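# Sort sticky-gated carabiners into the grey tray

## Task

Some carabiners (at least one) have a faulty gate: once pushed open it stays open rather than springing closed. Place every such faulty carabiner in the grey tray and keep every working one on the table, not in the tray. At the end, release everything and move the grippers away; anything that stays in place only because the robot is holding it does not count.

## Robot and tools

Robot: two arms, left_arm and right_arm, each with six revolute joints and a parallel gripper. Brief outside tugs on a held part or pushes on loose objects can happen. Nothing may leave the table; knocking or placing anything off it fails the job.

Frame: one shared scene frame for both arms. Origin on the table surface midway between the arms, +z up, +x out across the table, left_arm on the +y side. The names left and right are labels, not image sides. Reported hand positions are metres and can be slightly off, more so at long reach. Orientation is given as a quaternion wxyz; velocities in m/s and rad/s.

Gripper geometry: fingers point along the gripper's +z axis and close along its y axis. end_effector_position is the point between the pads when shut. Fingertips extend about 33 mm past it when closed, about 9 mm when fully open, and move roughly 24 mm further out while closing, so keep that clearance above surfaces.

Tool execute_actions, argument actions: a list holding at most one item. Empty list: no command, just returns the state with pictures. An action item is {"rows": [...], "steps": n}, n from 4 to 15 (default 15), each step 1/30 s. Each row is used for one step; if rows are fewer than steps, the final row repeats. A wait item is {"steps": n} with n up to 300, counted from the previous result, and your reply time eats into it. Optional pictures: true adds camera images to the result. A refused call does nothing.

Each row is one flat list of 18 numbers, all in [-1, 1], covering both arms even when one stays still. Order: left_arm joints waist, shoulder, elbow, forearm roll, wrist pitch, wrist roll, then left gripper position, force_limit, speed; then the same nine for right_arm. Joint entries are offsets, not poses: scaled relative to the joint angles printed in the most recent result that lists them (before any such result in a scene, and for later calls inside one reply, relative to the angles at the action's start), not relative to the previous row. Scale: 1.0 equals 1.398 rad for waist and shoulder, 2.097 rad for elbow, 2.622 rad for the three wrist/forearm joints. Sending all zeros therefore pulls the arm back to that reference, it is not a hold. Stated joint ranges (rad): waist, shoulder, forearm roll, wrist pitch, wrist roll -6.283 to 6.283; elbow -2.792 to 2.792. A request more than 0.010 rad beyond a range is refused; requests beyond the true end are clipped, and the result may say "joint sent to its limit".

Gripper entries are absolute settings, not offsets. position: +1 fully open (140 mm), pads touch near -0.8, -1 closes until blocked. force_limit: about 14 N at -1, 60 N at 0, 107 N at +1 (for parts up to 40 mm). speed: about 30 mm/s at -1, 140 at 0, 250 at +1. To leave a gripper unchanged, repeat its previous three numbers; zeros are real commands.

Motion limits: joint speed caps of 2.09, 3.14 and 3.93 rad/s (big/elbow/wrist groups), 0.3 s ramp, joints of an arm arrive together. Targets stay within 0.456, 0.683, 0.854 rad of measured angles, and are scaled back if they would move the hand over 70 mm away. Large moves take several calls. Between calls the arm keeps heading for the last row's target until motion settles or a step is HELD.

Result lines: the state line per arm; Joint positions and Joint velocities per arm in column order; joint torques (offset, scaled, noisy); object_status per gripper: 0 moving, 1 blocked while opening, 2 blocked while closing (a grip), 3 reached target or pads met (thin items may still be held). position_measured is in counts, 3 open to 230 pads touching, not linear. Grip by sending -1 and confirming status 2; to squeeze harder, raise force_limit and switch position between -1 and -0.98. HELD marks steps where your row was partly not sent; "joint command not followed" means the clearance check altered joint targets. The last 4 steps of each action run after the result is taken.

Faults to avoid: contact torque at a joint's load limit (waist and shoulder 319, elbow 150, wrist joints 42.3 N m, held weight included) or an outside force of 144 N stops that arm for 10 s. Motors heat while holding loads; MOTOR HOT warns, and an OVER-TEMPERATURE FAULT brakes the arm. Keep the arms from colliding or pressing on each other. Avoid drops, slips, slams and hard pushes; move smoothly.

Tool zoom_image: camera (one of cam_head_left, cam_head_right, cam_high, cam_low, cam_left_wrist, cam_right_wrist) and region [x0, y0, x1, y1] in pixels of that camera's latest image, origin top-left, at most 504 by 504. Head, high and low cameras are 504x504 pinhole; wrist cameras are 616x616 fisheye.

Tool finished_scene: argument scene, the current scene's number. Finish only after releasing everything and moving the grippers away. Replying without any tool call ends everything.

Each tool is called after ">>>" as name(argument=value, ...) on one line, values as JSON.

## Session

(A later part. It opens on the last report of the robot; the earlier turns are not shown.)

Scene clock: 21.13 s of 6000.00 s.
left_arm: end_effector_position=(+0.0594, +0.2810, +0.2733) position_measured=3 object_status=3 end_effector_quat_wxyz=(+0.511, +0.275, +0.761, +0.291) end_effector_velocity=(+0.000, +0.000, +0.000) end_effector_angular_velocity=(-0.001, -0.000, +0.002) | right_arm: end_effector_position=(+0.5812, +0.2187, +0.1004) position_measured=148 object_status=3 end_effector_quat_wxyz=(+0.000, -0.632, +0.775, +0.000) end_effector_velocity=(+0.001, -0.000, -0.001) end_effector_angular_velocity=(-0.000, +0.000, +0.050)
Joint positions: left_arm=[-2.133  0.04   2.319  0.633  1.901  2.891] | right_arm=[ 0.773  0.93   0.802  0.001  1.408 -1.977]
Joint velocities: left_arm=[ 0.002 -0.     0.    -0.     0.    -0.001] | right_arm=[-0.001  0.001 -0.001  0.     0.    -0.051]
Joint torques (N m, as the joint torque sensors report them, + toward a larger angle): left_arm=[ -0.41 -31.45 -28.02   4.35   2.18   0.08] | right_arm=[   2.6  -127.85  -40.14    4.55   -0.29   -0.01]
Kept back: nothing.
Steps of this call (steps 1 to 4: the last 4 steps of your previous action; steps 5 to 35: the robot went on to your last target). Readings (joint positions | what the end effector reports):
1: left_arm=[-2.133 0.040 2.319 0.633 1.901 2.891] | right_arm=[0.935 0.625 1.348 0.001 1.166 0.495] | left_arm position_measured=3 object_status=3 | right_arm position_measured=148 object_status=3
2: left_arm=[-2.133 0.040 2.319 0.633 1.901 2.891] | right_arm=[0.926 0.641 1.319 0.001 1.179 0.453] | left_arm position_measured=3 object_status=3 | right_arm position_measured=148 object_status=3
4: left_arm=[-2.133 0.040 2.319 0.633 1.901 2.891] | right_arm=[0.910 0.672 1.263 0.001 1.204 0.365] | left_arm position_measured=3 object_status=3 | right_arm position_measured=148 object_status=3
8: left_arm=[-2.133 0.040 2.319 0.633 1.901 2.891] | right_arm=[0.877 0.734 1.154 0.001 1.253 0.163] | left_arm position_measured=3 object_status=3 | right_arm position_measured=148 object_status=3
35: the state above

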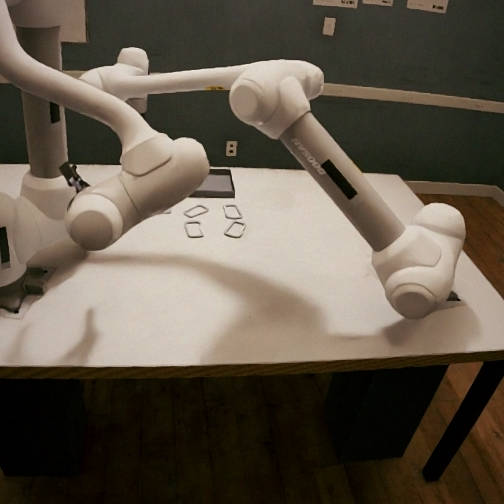

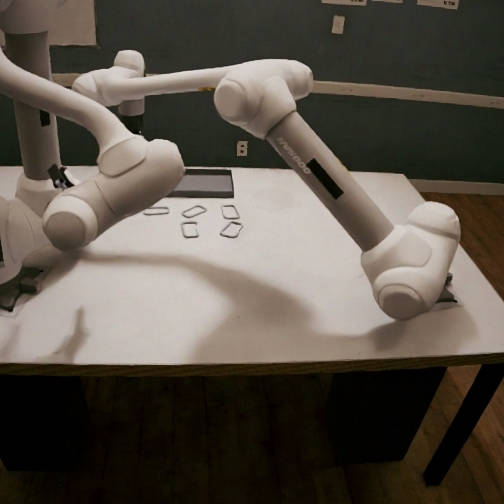

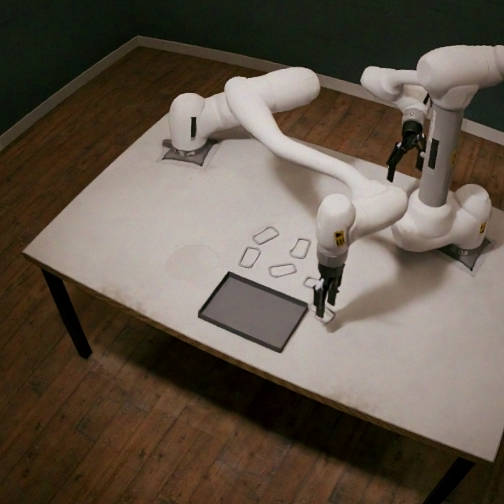

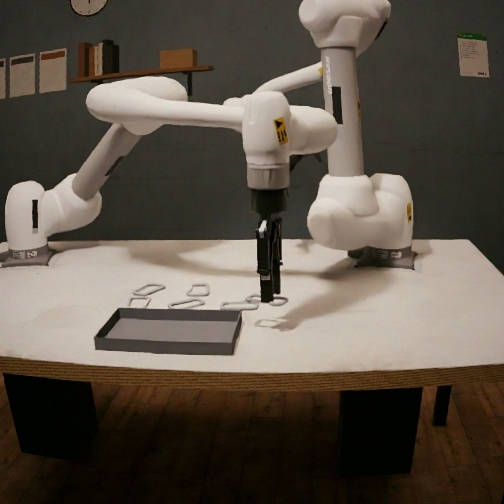

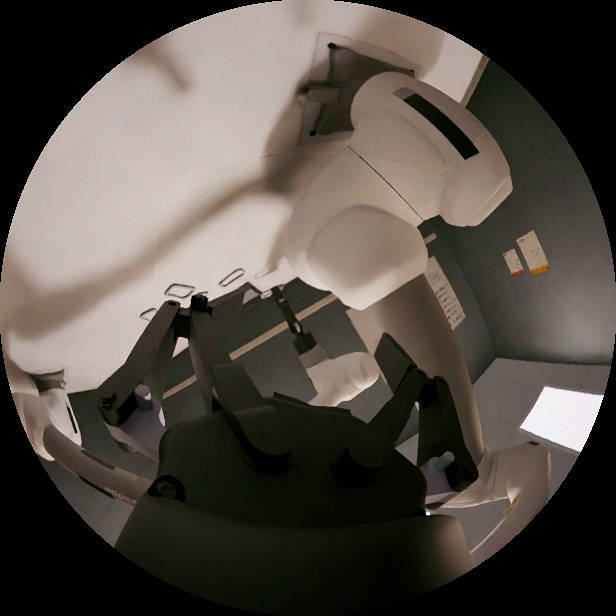

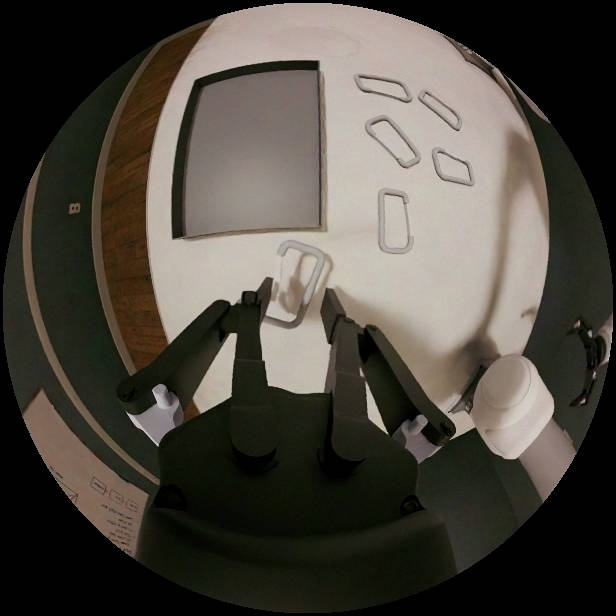

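>>> execute_actions(actions=[{"rows":[[0,0,0,0,0,0,1,0,0,-0.0049,0.0827,-0.0675,0,0.0105,-0.0767,-0.15,-0.6,-0.3]],"steps":15}])

>>> execute_actions(actions=[{"steps":10}], pictures=true)

>>> zoom_image(camera="cam_low", region=[200, 260, 340, 370])

>>> zoom_image(camera="cam_right_wrist", region=[200, 180, 400, 380])

Scene clock: 21.97 s of 6000.00 s.
left_arm: end_effector_position=(+0.0594, +0.2810, +0.2733) position_measured=3 object_status=3 end_effector_quat_wxyz=(+0.511, +0.275, +0.761, +0.291) end_effector_velocity=(+0.000, -0.000, +0.000) end_effector_angular_velocity=(+0.001, -0.001, -0.001) | right_arm: end_effector_position=(+0.6107, +0.2480, +0.0555) position_measured=148 object_status=3 end_effector_quat_wxyz=(-0.001, -0.703, +0.711, +0.000) end_effector_velocity=(+0.004, +0.006, +0.005) end_effector_angular_velocity=(+0.010, -0.007, +0.030)
Joint positions: left_arm=[-2.133  0.04   2.319  0.633  1.901  2.891] | right_arm=[ 0.766  1.045  0.662  0.001  1.436 -2.176]
Joint velocities: left_arm=[0.    0.001 0.    0.001 0.    0.001] | right_arm=[-0.     0.007 -0.023  0.     0.004 -0.03 ]
Joint torques (N m, as the joint torque sensors report them, + toward a larger angle): left_arm=[ -0.68 -31.67 -27.99   4.37   2.25   0.11] | right_arm=[   1.63 -132.72  -37.66    4.19   -0.09   -0.08]
Steps of this call (steps 1 to 14: the robot went on to your last target; steps 15 to 25: the first 11 steps of this action). Readings (joint positions | what the end effector reports):
15: left_arm=[-2.133 0.040 2.319 0.633 1.901 2.891] | right_arm=[0.773 0.931 0.802 0.001 1.409 -1.980] | left_arm position_measured=3 object_status=3 | right_arm position_measured=148 object_status=3
16: left_arm=[-2.133 0.040 2.319 0.633 1.901 2.891] | right_arm=[0.773 0.934 0.797 0.001 1.410 -1.987] | left_arm position_measured=3 object_status=3 | right_arm position_measured=148 object_status=3
18: left_arm=[-2.133 0.040 2.319 0.633 1.901 2.891] | right_arm=[0.771 0.963 0.761 0.001 1.417 -2.038] | left_arm position_measured=3 object_status=3 | right_arm position_measured=148 object_status=3
22: left_arm=[-2.133 0.040 2.319 0.633 1.901 2.891] | right_arm=[0.766 1.038 0.672 0.001 1.434 -2.163] | left_arm position_measured=3 object_status=3 | right_arm position_measured=148 object_status=3
25: the state above

Scene clock: 22.30 s of 6000.00 s.
left_arm: end_effector_position=(+0.0594, +0.2810, +0.2733) position_measured=3 object_status=3 end_effector_quat_wxyz=(+0.511, +0.275, +0.761, +0.291) end_effector_velocity=(+0.000, -0.000, -0.000) end_effector_angular_velocity=(+0.001, -0.001, +0.001) | right_arm: end_effector_position=(+0.6109, +0.2483, +0.0550) position_measured=148 object_status=3 end_effector_quat_wxyz=(-0.001, -0.704, +0.710, +0.000) end_effector_velocity=(+0.001, -0.000, +0.001) end_effector_angular_velocity=(+0.001, -0.000, -0.001)
Joint positions: left_arm=[-2.133  0.04   2.319  0.633  1.901  2.891] | right_arm=[ 0.766  1.046  0.661  0.001  1.436 -2.178]
Joint velocities: left_arm=[ 0.001  0.001 -0.    -0.    -0.    -0.   ] | right_arm=[-0.001 -0.    -0.001  0.001  0.     0.   ]
Joint torques (N m, as the joint torque sensors report them, + toward a larger angle): left_arm=[ -0.2  -31.94 -27.86   4.3    2.19  -0.01] | right_arm=[   4.3  -131.73  -40.01    4.44   -0.1    -0.25]
Kept back: nothing.
Steps of this call (steps 1 to 4: the last 4 steps of your previous action; steps 5 to 10: the robot went on to your last target). Readings (joint positions | what the end effector reports):
1: left_arm=[-2.133 0.040 2.319 0.633 1.901 2.891] | right_arm=[0.766 1.045 0.661 0.001 1.436 -2.177] | left_arm position_measured=3 object_status=3 | right_arm position_measured=148 object_status=3
2: left_arm=[-2.133 0.040 2.319 0.633 1.901 2.891] | right_arm=[0.766 1.045 0.661 0.001 1.436 -2.178] | left_arm position_measured=3 object_status=3 | right_arm position_measured=148 object_status=3
4: left_arm=[-2.133 0.040 2.319 0.633 1.901 2.891] | right_arm=[0.766 1.046 0.661 0.001 1.436 -2.178] | left_arm position_measured=3 object_status=3 | right_arm position_measured=148 object_status=3
8: left_arm=[-2.133 0.040 2.319 0.633 1.901 2.891] | right_arm=[0.766 1.046 0.661 0.001 1.436 -2.178] | left_arm position_measured=3 object_status=3 | right_arm position_measured=148 object_status=3
10: the state above

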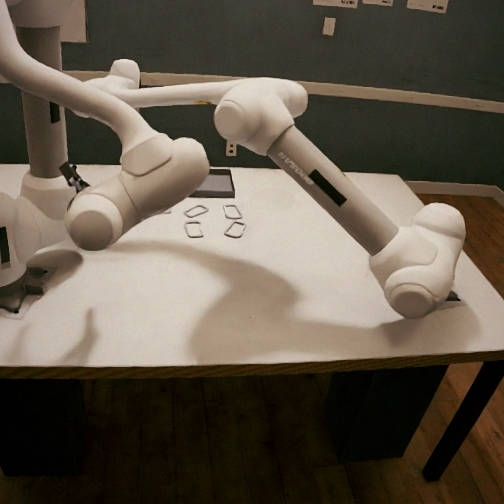

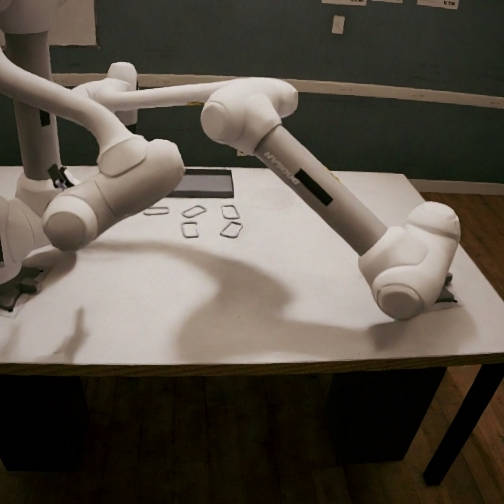

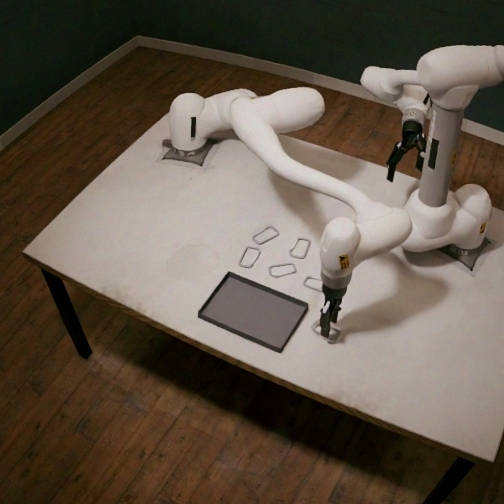

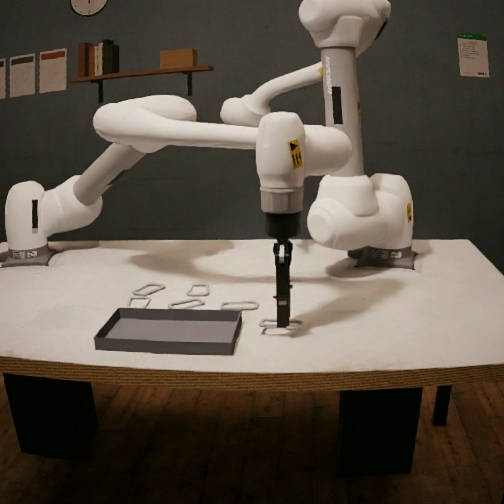

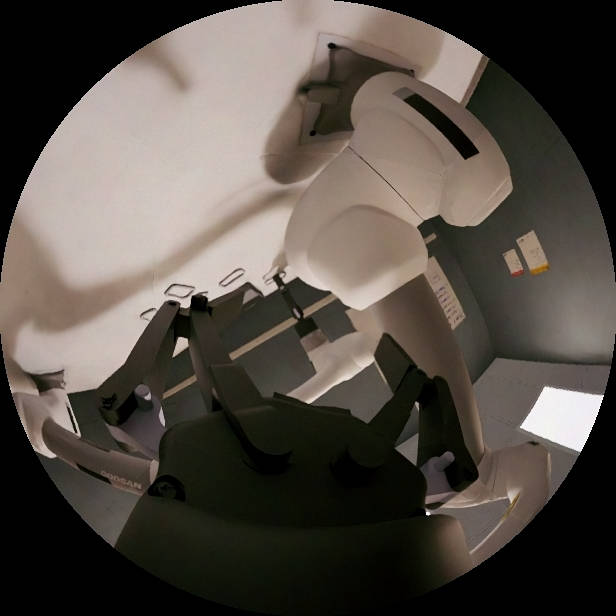

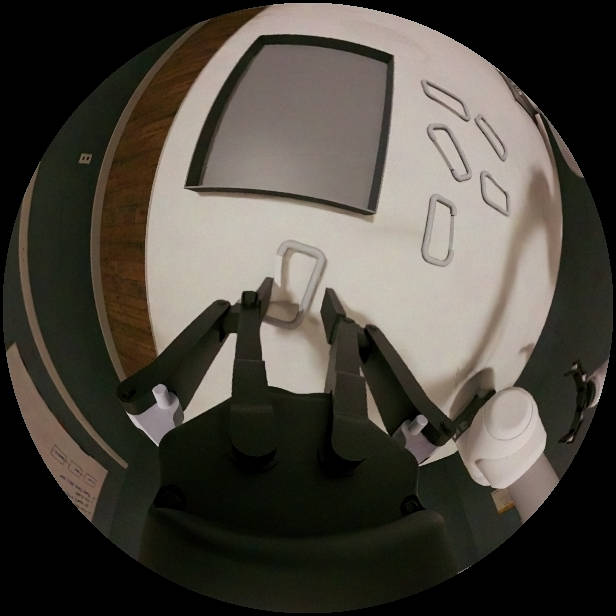

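Region (200, 260, 340, 370) of cam_low's 504x504 image, scaled by 3.600, with more detail than that image has; it fills the top 396 rows of this view, and the rest is white.

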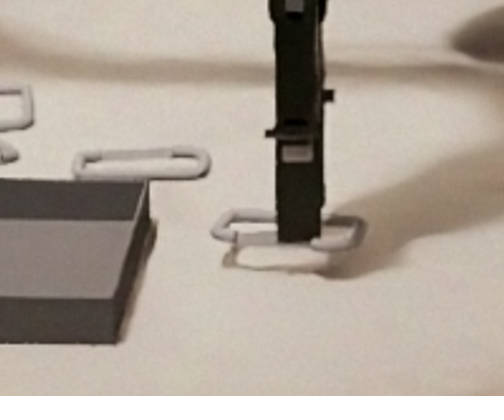

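Region (200, 180, 400, 380) of cam_right_wrist's 616x616 image, scaled by 2.520, with more detail than that image has.

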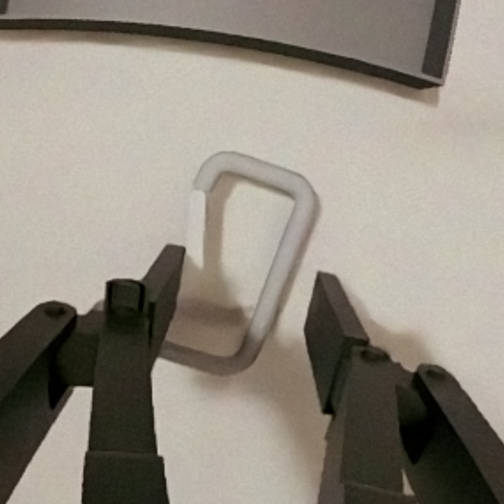

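>>> execute_actions(actions=[{"rows":[[0,0,0,0,0,0,1,0,0,0,0.0031,0.0063,0,-0.0067,0,-0.15,-0.6,-0.3],[0,0,0,0,0,0,1,0,0,0,0.0031,0.0063,0,-0.0067,0,-0.15,-0.6,-0.3],[0,0,0,0,0,0,1,0,0,0,0.0031,0.0063,0,-0.0067,0,-0.15,-0.6,-0.3],[0,0,0,0,0,0,1,0,0,0,0.0031,0.0063,0,-0.0067,0,-0.15,-0.6,-0.3],[0,0,0,0,0,0,1,0,0,0,0.0031,0.0063,0,-0.0067,0,-0.15,-0.6,-0.3],[0,0,0,0,0,0,1,0,0,-0.0117,-0.038,0.0595,0,-0.0278,-0.0065,-0.15,-0.6,-0.3]],"steps":15}], pictures=true)

>>> zoom_image(camera="cam_right_wrist", region=[200, 180, 400, 380])

Scene clock: 23.17 s of 6000.00 s.
left_arm: end_effector_position=(+0.0594, +0.2810, +0.2733) position_measured=3 object_status=3 end_effector_quat_wxyz=(+0.511, +0.275, +0.761, +0.291) end_effector_velocity=(+0.000, +0.000, -0.000) end_effector_angular_velocity=(+0.002, +0.000, +0.001) | right_arm: end_effector_position=(+0.6120, +0.2248, +0.0437) position_measured=148 object_status=3 end_effector_quat_wxyz=(-0.000, -0.704, +0.710, +0.000) end_effector_velocity=(+0.000, -0.116, +0.005) end_effector_angular_velocity=(+0.006, -0.003, +0.001)
Joint positions: left_arm=[-2.133  0.04   2.319  0.633  1.901  2.891] | right_arm=[ 0.753  1.004  0.764  0.001  1.374 -2.192]
Joint velocities: left_arm=[ 0.001  0.    -0.    -0.    -0.     0.002] | right_arm=[-0.064 -0.227  0.433  0.001 -0.213 -0.065]
Joint torques (N m, as the joint torque sensors report them, + toward a larger angle): left_arm=[ -1.39 -31.17 -27.85   4.23   2.25  -0.04] | right_arm=[  14.34 -109.3   -37.97    4.24   -0.78   -0.32]
Steps of this call (steps 1 to 15: the robot went on to your last target; steps 16 to 26: the first 11 steps of this action). Readings (joint positions | what the end effector reports):
16: left_arm=[-2.133 0.040 2.319 0.633 1.901 2.891] | right_arm=[0.766 1.046 0.661 0.001 1.436 -2.178] | left_arm position_measured=3 object_status=3 | right_arm position_measured=148 object_status=3
17: left_arm=[-2.133 0.040 2.319 0.633 1.901 2.891] | right_arm=[0.766 1.047 0.663 0.001 1.433 -2.178] | left_arm position_measured=3 object_status=3 | right_arm position_measured=148 object_status=3
19: left_arm=[-2.133 0.040 2.319 0.633 1.901 2.891] | right_arm=[0.766 1.049 0.670 0.001 1.424 -2.178] | left_arm position_measured=3 object_status=3 | right_arm position_measured=148 object_status=3
23: left_arm=[-2.133 0.040 2.319 0.633 1.901 2.891] | right_arm=[0.763 1.040 0.696 0.001 1.407 -2.182] | left_arm position_measured=3 object_status=3 | right_arm position_measured=148 object_status=3
26: the state above

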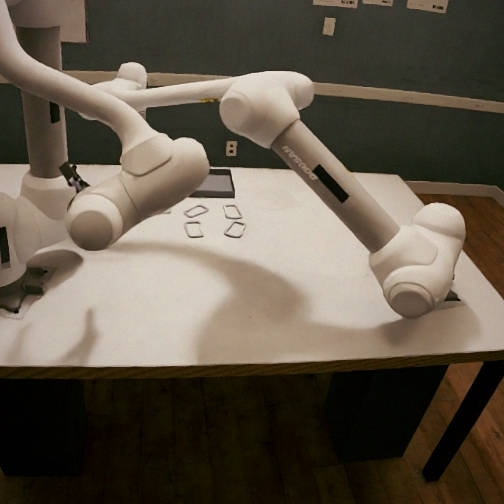

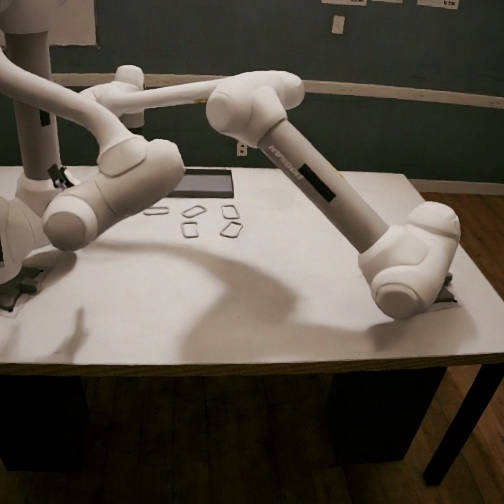

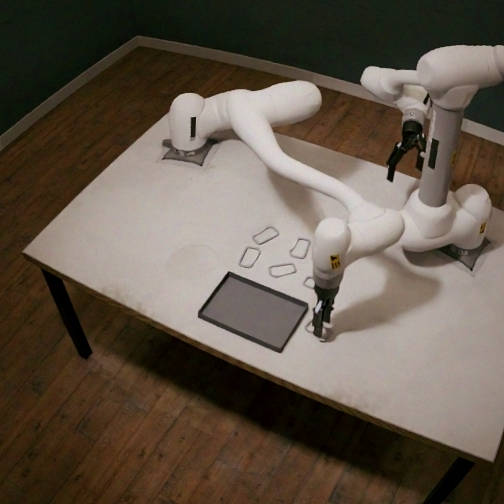

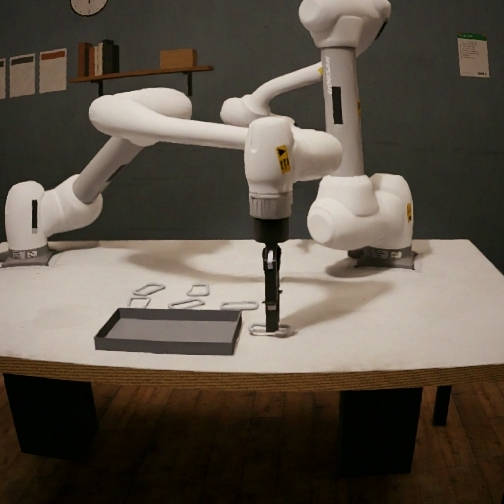

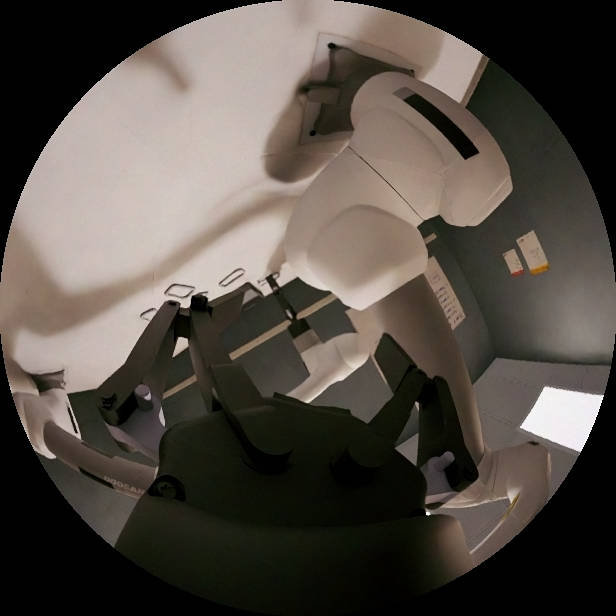

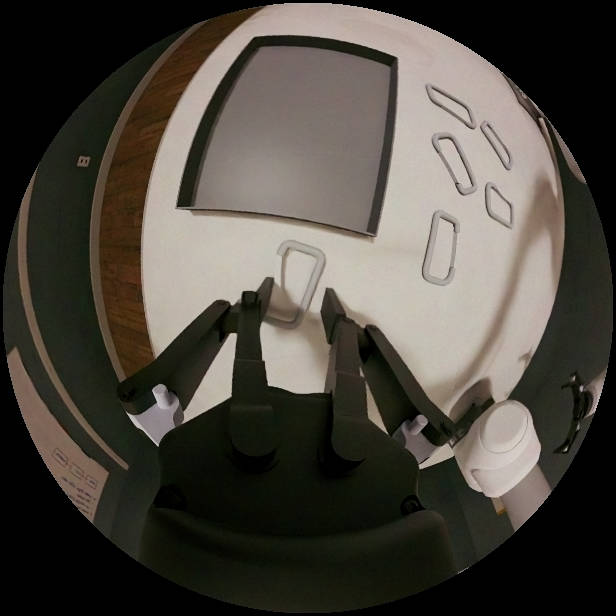

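Region (200, 180, 400, 380) of cam_right_wrist's 616x616 image, scaled by 2.520, with more detail than that image has.

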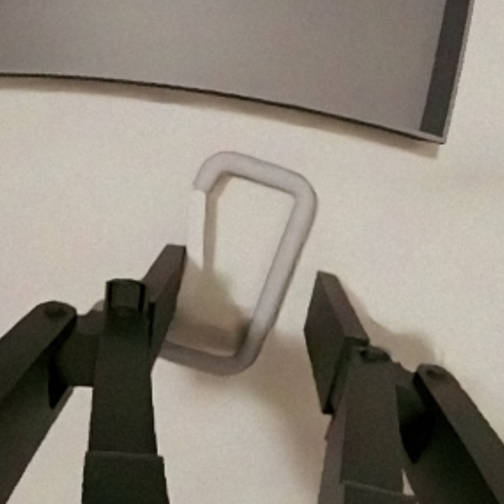

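>>> execute_actions(actions=[{"rows":[[0,0,0,0,0,0,1,0,0,-0.0134,-0.0426,0.0549,0,-0.0214,-0.0069,-0.15,-0.6,-0.3]],"steps":15}], pictures=true)

>>> zoom_image(camera="cam_right_wrist", region=[200, 180, 400, 380])

Scene clock: 23.70 s of 6000.00 s.
left_arm: end_effector_position=(+0.0594, +0.2810, +0.2733) position_measured=3 object_status=3 end_effector_quat_wxyz=(+0.511, +0.275, +0.761, +0.291) end_effector_velocity=(-0.000, -0.000, -0.000) end_effector_angular_velocity=(+0.000, -0.000, -0.000) | right_arm: end_effector_position=(+0.6119, +0.1917, +0.0440) position_measured=148 object_status=3 end_effector_quat_wxyz=(+0.000, -0.704, +0.710, +0.000) end_effector_velocity=(-0.001, -0.004, -0.001) end_effector_angular_velocity=(-0.002, +0.001, +0.000)
Joint positions: left_arm=[-2.133  0.04   2.319  0.633  1.901  2.891] | right_arm=[ 0.734  0.945  0.878  0.001  1.318 -2.21 ]
Joint velocities: left_arm=[-0.  0. -0.  0. -0. -0.] | right_arm=[-0.002 -0.005  0.013  0.    -0.006 -0.002]
Joint torques (N m, as the joint torque sensors report them, + toward a larger angle): left_arm=[ -0.53 -30.91 -28.28   4.32   2.28  -0.06] | right_arm=[   5.57 -125.81  -38.      4.17   -0.33    0.13]
Steps of this call (steps 1 to 4: the last 4 steps of your previous action; step 5: the robot went on to your last target; steps 6 to 16: the first 11 steps of this action). Readings (joint positions | what the end effector reports):
6: left_arm=[-2.133 0.040 2.319 0.633 1.901 2.891] | right_arm=[0.750 0.993 0.785 0.001 1.363 -2.195] | left_arm position_measured=3 object_status=3 | right_arm position_measured=148 object_status=3
7: left_arm=[-2.133 0.040 2.319 0.633 1.901 2.891] | right_arm=[0.749 0.990 0.791 0.001 1.360 -2.196] | left_arm position_measured=3 object_status=3 | right_arm position_measured=148 object_status=3
9: left_arm=[-2.133 0.040 2.319 0.633 1.901 2.891] | right_arm=[0.742 0.970 0.831 0.001 1.341 -2.203] | left_arm position_measured=3 object_status=3 | right_arm position_measured=148 object_status=3
13: left_arm=[-2.133 0.040 2.319 0.633 1.901 2.891] | right_arm=[0.734 0.946 0.875 0.001 1.320 -2.210] | left_arm position_measured=3 object_status=3 | right_arm position_measured=148 object_status=3
16: the state above

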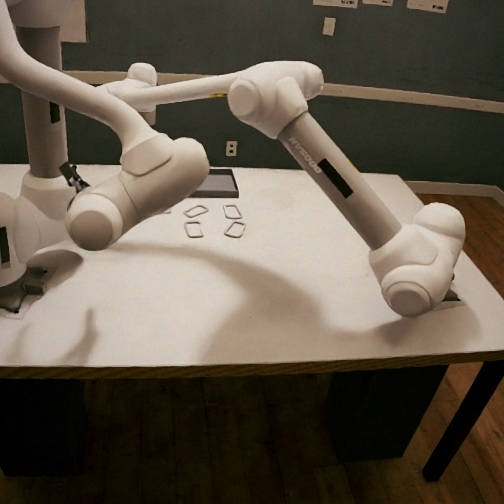

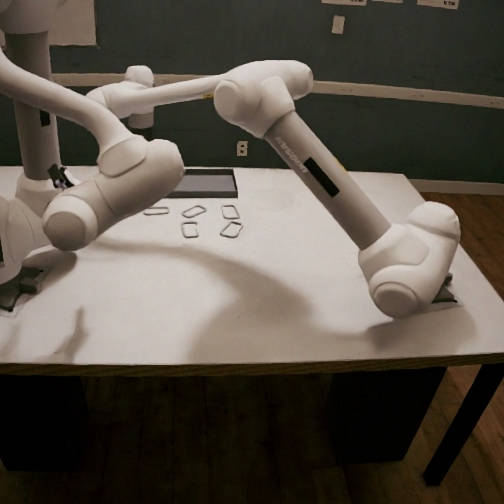

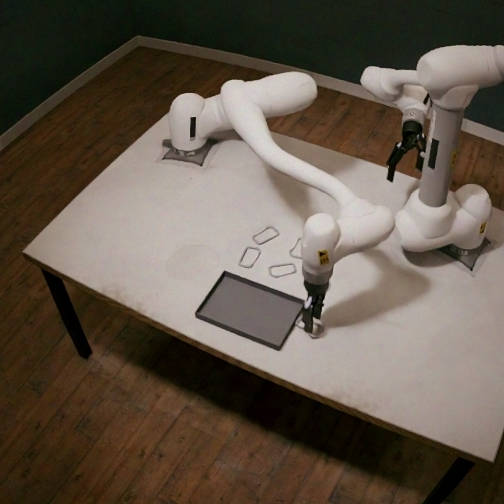

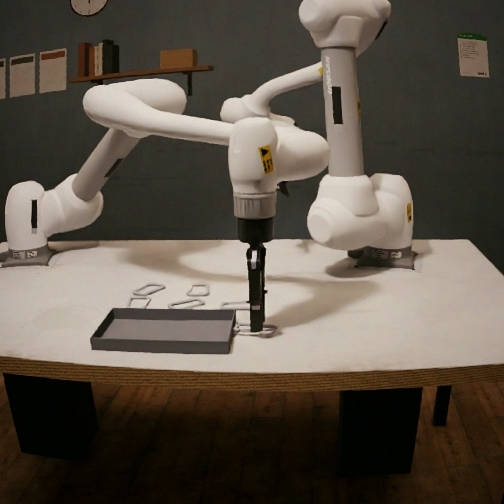

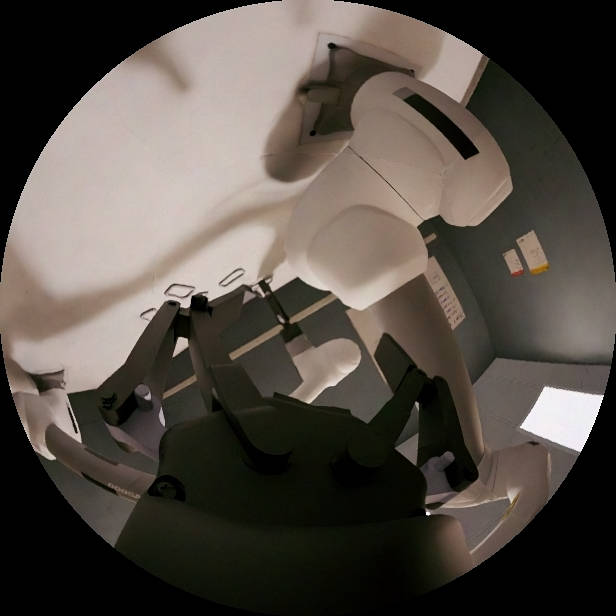

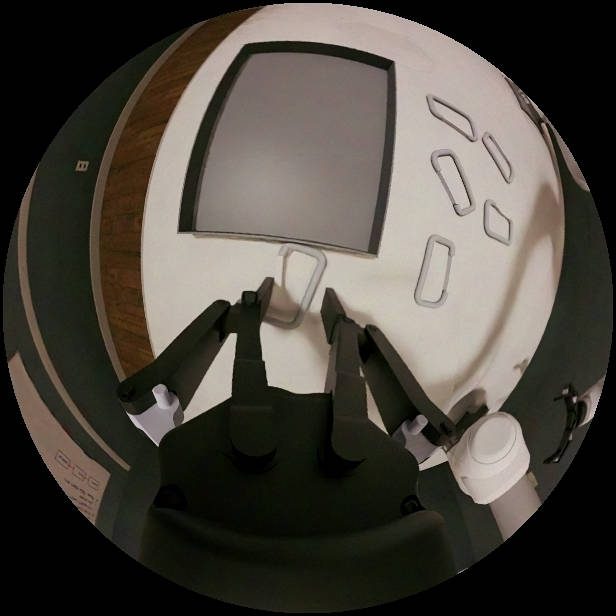

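Region (200, 180, 400, 380) of cam_right_wrist's 616x616 image, scaled by 2.520, with more detail than that image has.

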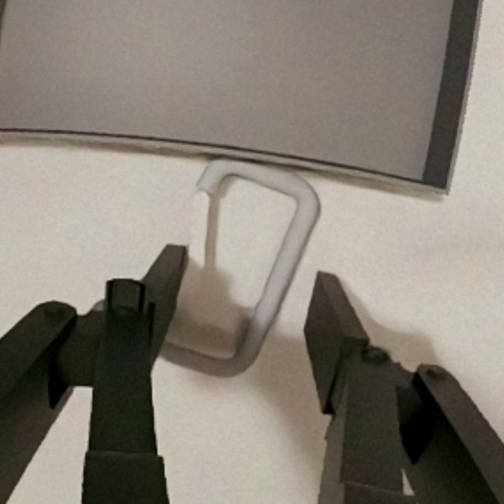

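>>> execute_actions(actions=[{"rows":[[0,0,0,0,0,0,1,0,0,0.005,-0.0148,-0.0155,0,0.0203,0,-0.15,-0.6,-0.3],[0,0,0,0,0,0,1,0,0,0.005,-0.0148,-0.0155,0,0.0203,0,-0.15,-0.6,-0.3],[0,0,0,0,0,0,1,0,0,0.005,-0.0148,-0.0155,0,0.0203,0,-0.15,-0.6,-0.3],[0,0,0,0,0,0,1,0,0,0.005,-0.0148,-0.0155,0,0.0203,0,-0.15,-0.6,-0.3],[0,0,0,0,0,0,1,0,0,0.005,-0.0148,-0.0155,0,0.0203,0,-0.15,-0.6,-0.3],[0,0,0,0,0,0,1,0,0,0.0805,-0.1277,0.1497,0,-0.1849,0.2437,-0.15,-0.6,-0.3]],"steps":15}])

>>> execute_actions(actions=[{"steps":15}], pictures=true)

>>> zoom_image(camera="cam_low", region=[220, 230, 380, 360])

Scene clock: 25.27 s of 6000.00 s.
left_arm: end_effector_position=(+0.0594, +0.2810, +0.2733) position_measured=3 object_status=3 end_effector_quat_wxyz=(+0.511, +0.275, +0.761, +0.291) end_effector_velocity=(-0.000, -0.000, -0.000) end_effector_angular_velocity=(+0.002, -0.002, +0.001) | right_arm: end_effector_position=(+0.5840, +0.2191, +0.0817) position_measured=148 object_status=3 end_effector_quat_wxyz=(+0.047, -0.652, +0.756, +0.012) end_effector_velocity=(-0.254, +0.269, -0.043) end_effector_angular_velocity=(+1.032, -0.479, -1.714)
Joint positions: left_arm=[-2.133  0.04   2.319  0.633  1.901  2.891] | right_arm=[ 0.771  0.877  0.941  0.001  1.227 -2.034]
Joint velocities: left_arm=[ 0.001  0.002 -0.    -0.     0.    -0.   ] | right_arm=[ 0.345 -0.513  1.109 -0.001 -1.717  2.068]
Joint torques (N m, as the joint torque sensors report them, + toward a larger angle): left_arm=[ -0.33 -31.03 -27.55   4.38   2.3    0.08] | right_arm=[  26.44 -127.9   -34.12    4.11   -0.38   -0.13]
Steps of this call (steps 1 to 4: the last 4 steps of your previous action; steps 5 to 15: the robot went on to your last target; steps 16 to 36: nothing new was sent; steps 37 to 47: the first 11 steps of this action). Readings (joint positions | what the end effector reports):
37: left_arm=[-2.133 0.040 2.319 0.633 1.901 2.891] | right_arm=[0.734 0.944 0.879 0.001 1.318 -2.210] | left_arm position_measured=3 object_status=3 | right_arm position_measured=148 object_status=3
38: left_arm=[-2.133 0.040 2.319 0.633 1.901 2.891] | right_arm=[0.734 0.942 0.876 0.000 1.324 -2.210] | left_arm position_measured=3 object_status=3 | right_arm position_measured=148 object_status=3
40: left_arm=[-2.133 0.040 2.319 0.633 1.901 2.891] | right_arm=[0.738 0.931 0.857 0.000 1.352 -2.210] | left_arm position_measured=3 object_status=3 | right_arm position_measured=148 object_status=3
44: left_arm=[-2.133 0.040 2.319 0.633 1.901 2.891] | right_arm=[0.745 0.916 0.862 0.001 1.347 -2.183] | left_arm position_measured=3 object_status=3 | right_arm position_measured=148 object_status=3
47: the state above

Scene clock: 25.77 s of 6000.00 s.
left_arm: end_effector_position=(+0.0594, +0.2810, +0.2733) position_measured=3 object_status=3 end_effector_quat_wxyz=(+0.511, +0.275, +0.761, +0.291) end_effector_velocity=(+0.000, -0.000, +0.000) end_effector_angular_velocity=(-0.001, -0.001, +0.000) | right_arm: end_effector_position=(+0.5214, +0.2689, +0.0757) position_measured=148 object_status=3 end_effector_quat_wxyz=(+0.151, -0.487, +0.856, +0.086) end_effector_velocity=(-0.001, -0.000, -0.000) end_effector_angular_velocity=(+0.003, +0.001, -0.004)
Joint positions: left_arm=[-2.133  0.04   2.319  0.633  1.901  2.891] | right_arm=[ 0.846  0.766  1.192  0.001  0.834 -1.572]
Joint velocities: left_arm=[ 0.001  0.001 -0.     0.001  0.    -0.002] | right_arm=[ 0.001 -0.002  0.004  0.    -0.004  0.005]
Joint torques (N m, as the joint torque sensors report them, + toward a larger angle): left_arm=[ -0.04 -31.51 -27.6    4.41   2.3    0.04] | right_arm=[   2.08 -111.11  -36.96    4.33   -1.06   -0.28]
Kept back: nothing.
Steps of this call (steps 1 to 4: the last 4 steps of your previous action; steps 5 to 15: the robot went on to your last target). Readings (joint positions | what the end effector reports):
1: left_arm=[-2.133 0.040 2.319 0.633 1.901 2.891] | right_arm=[0.783 0.859 0.980 0.001 1.166 -1.963] | left_arm position_measured=3 object_status=3 | right_arm position_measured=148 object_status=3
2: left_arm=[-2.133 0.040 2.319 0.633 1.901 2.891] | right_arm=[0.794 0.843 1.018 0.001 1.106 -1.893] | left_arm position_measured=3 object_status=3 | right_arm position_measured=148 object_status=3
4: left_arm=[-2.133 0.040 2.319 0.633 1.901 2.891] | right_arm=[0.815 0.812 1.089 0.001 0.995 -1.762] | left_arm position_measured=3 object_status=3 | right_arm position_measured=148 object_status=3
8: left_arm=[-2.133 0.040 2.319 0.633 1.901 2.891] | right_arm=[0.843 0.772 1.179 0.001 0.854 -1.596] | left_arm position_measured=3 object_status=3 | right_arm position_measured=148 object_status=3
15: the state above

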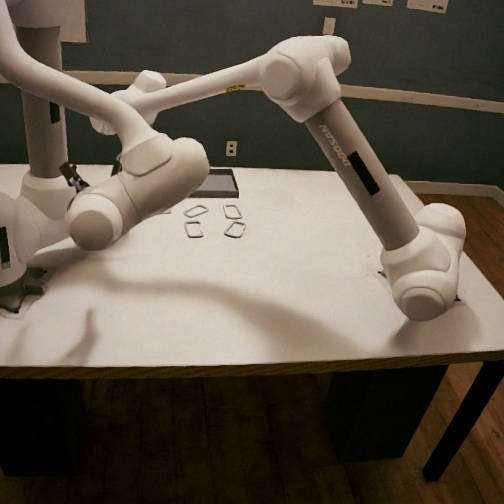

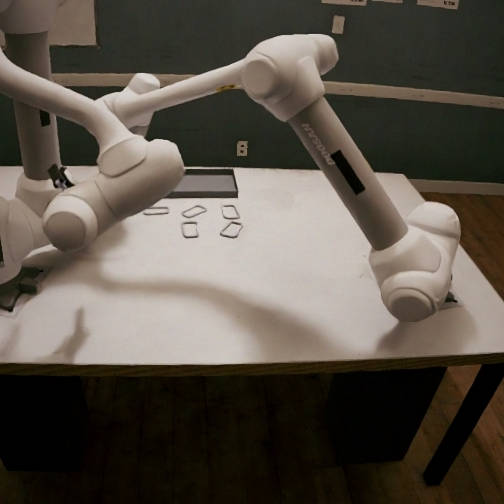

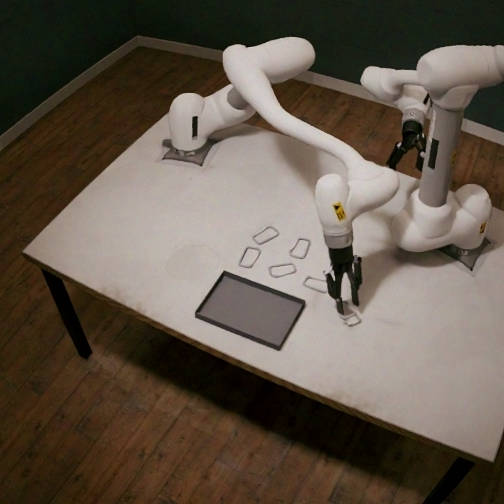

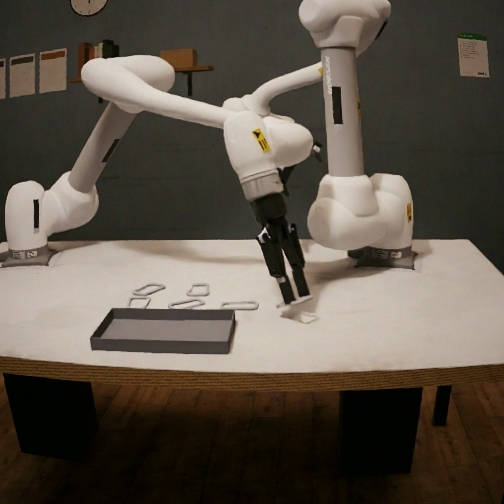

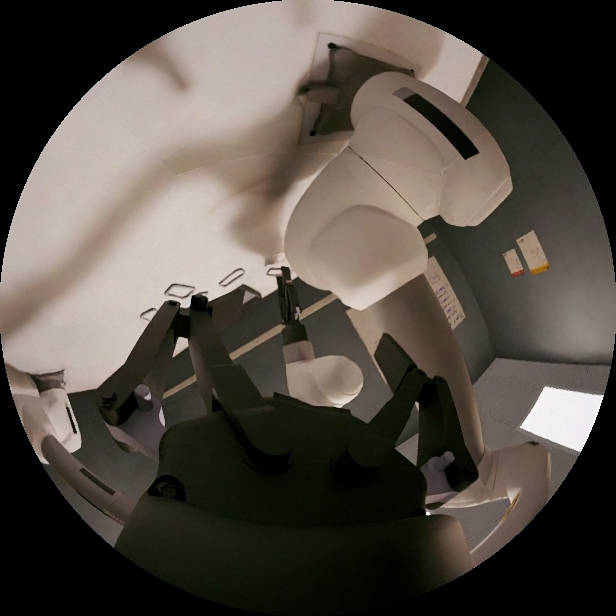

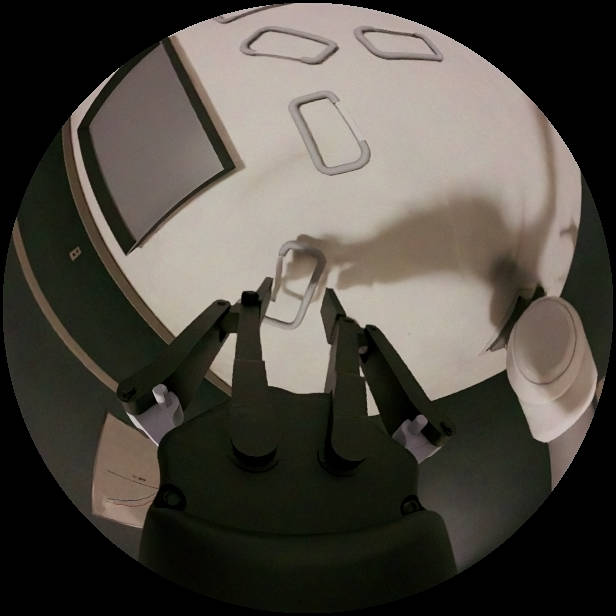

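Region (220, 230, 380, 360) of cam_low's 504x504 image, scaled by 3.150, with more detail than that image has; it fills the top 410 rows of this view, and the rest is white.

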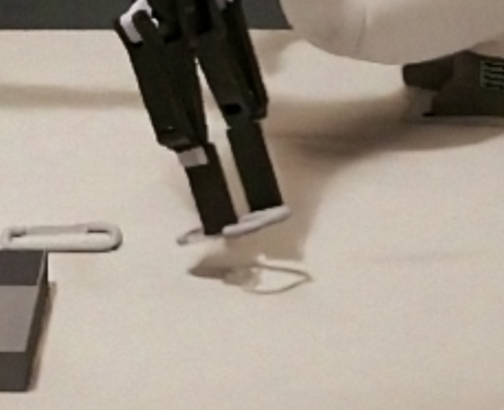

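>>> execute_actions(actions=[{"rows":[[0,0,0,0,0,0,1,0,0,0,0.0169,0.0125,0,-0.019,0,-0.15,-0.6,-0.3]],"steps":15}], pictures=true)

>>> zoom_image(camera="cam_low", region=[220, 230, 380, 360])

>>> zoom_image(camera="cam_right_wrist", region=[200, 180, 400, 380])

Scene clock: 26.43 s of 6000.00 s.
left_arm: end_effector_position=(+0.0594, +0.2810, +0.2733) position_measured=3 object_status=3 end_effector_quat_wxyz=(+0.511, +0.275, +0.761, +0.291) end_effector_velocity=(+0.001, -0.000, -0.000) end_effector_angular_velocity=(+0.001, -0.001, +0.002) | right_arm: end_effector_position=(+0.5209, +0.2684, +0.0404) position_measured=148 object_status=3 end_effector_quat_wxyz=(+0.151, -0.487, +0.856, +0.086) end_effector_velocity=(-0.000, -0.000, -0.004) end_effector_angular_velocity=(+0.000, -0.002, +0.002)
Joint positions: left_arm=[-2.133  0.04   2.319  0.633  1.901  2.891] | right_arm=[ 0.846  0.789  1.218  0.001  0.784 -1.572]
Joint velocities: left_arm=[ 0.003  0.001 -0.     0.    -0.     0.   ] | right_arm=[ 0.     0.002  0.004 -0.001 -0.007 -0.002]
Joint torques (N m, as the joint torque sensors report them, + toward a larger angle): left_arm=[ -0.39 -31.21 -27.73   4.34   2.32   0.04] | right_arm=[   2.77 -115.51  -38.83    4.32   -0.88   -0.51]
Steps of this call (steps 1 to 9: the robot went on to your last target; steps 10 to 20: the first 11 steps of this action). Readings (joint positions | what the end effector reports):
10: left_arm=[-2.133 0.040 2.319 0.633 1.901 2.891] | right_arm=[0.846 0.766 1.192 0.001 0.833 -1.571] | left_arm position_measured=3 object_status=3 | right_arm position_measured=148 object_status=3
11: left_arm=[-2.133 0.040 2.319 0.633 1.901 2.891] | right_arm=[0.846 0.768 1.195 0.001 0.827 -1.571] | left_arm position_measured=3 object_status=3 | right_arm position_measured=148 object_status=3
13: left_arm=[-2.133 0.040 2.319 0.633 1.901 2.891] | right_arm=[0.846 0.782 1.210 0.001 0.801 -1.571] | left_arm position_measured=3 object_status=3 | right_arm position_measured=148 object_status=3
17: left_arm=[-2.133 0.040 2.319 0.633 1.901 2.891] | right_arm=[0.846 0.789 1.217 0.001 0.786 -1.571] | left_arm position_measured=3 object_status=3 | right_arm position_measured=148 object_status=3
20: the state above

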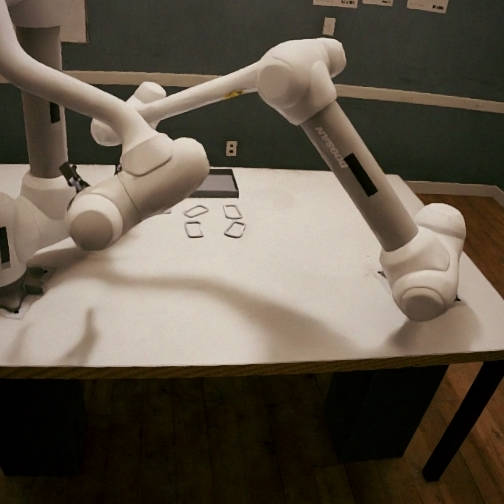

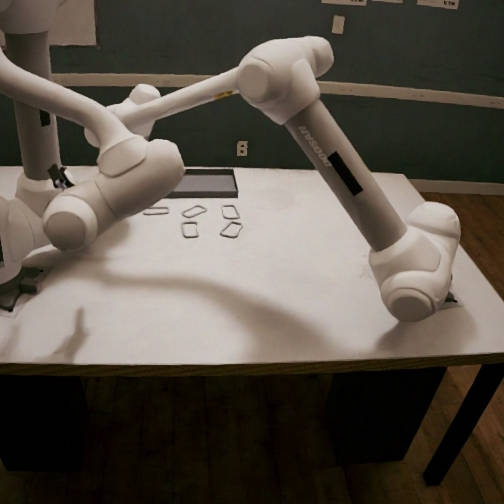

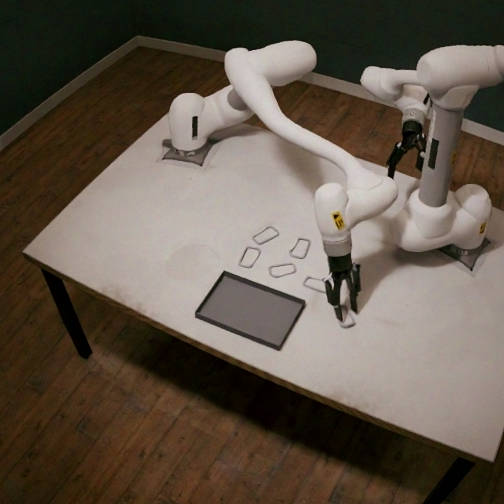

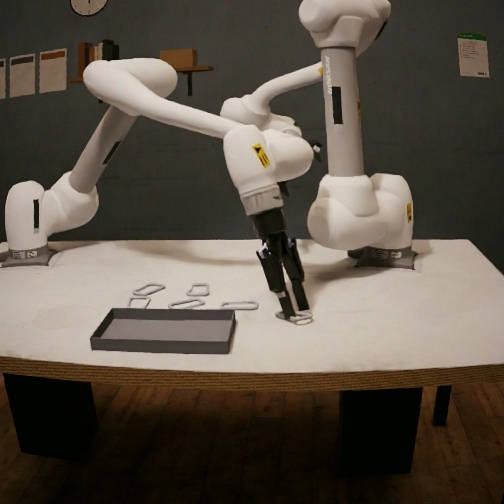

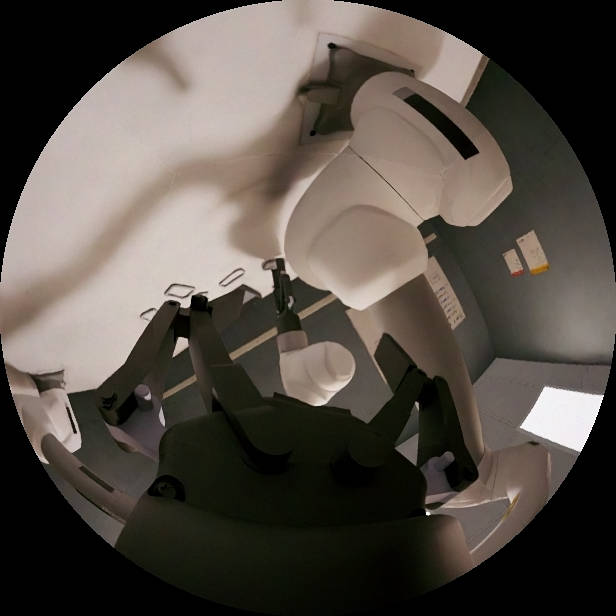

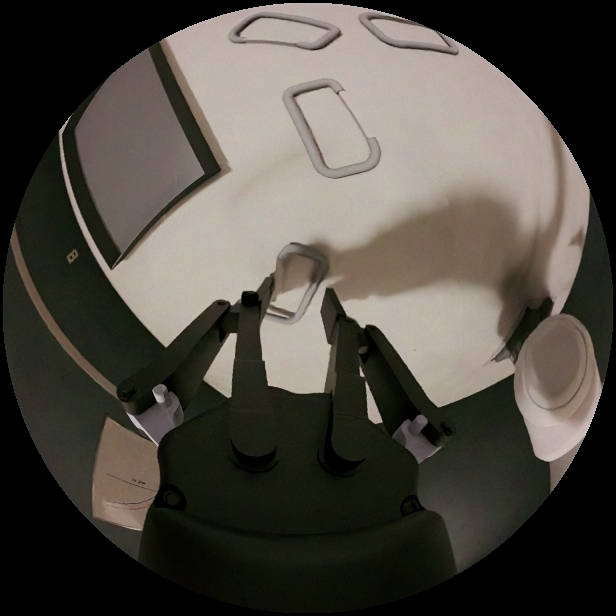

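Region (220, 230, 380, 360) of cam_low's 504x504 image, scaled by 3.150, with more detail than that image has; it fills the top 410 rows of this view, and the rest is white.

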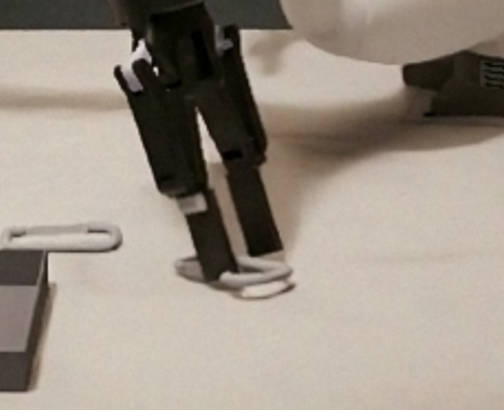

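Region (200, 180, 400, 380) of cam_right_wrist's 616x616 image, scaled by 2.520, with more detail than that image has.

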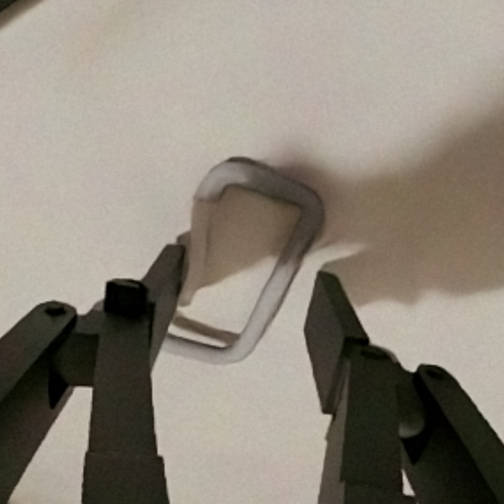

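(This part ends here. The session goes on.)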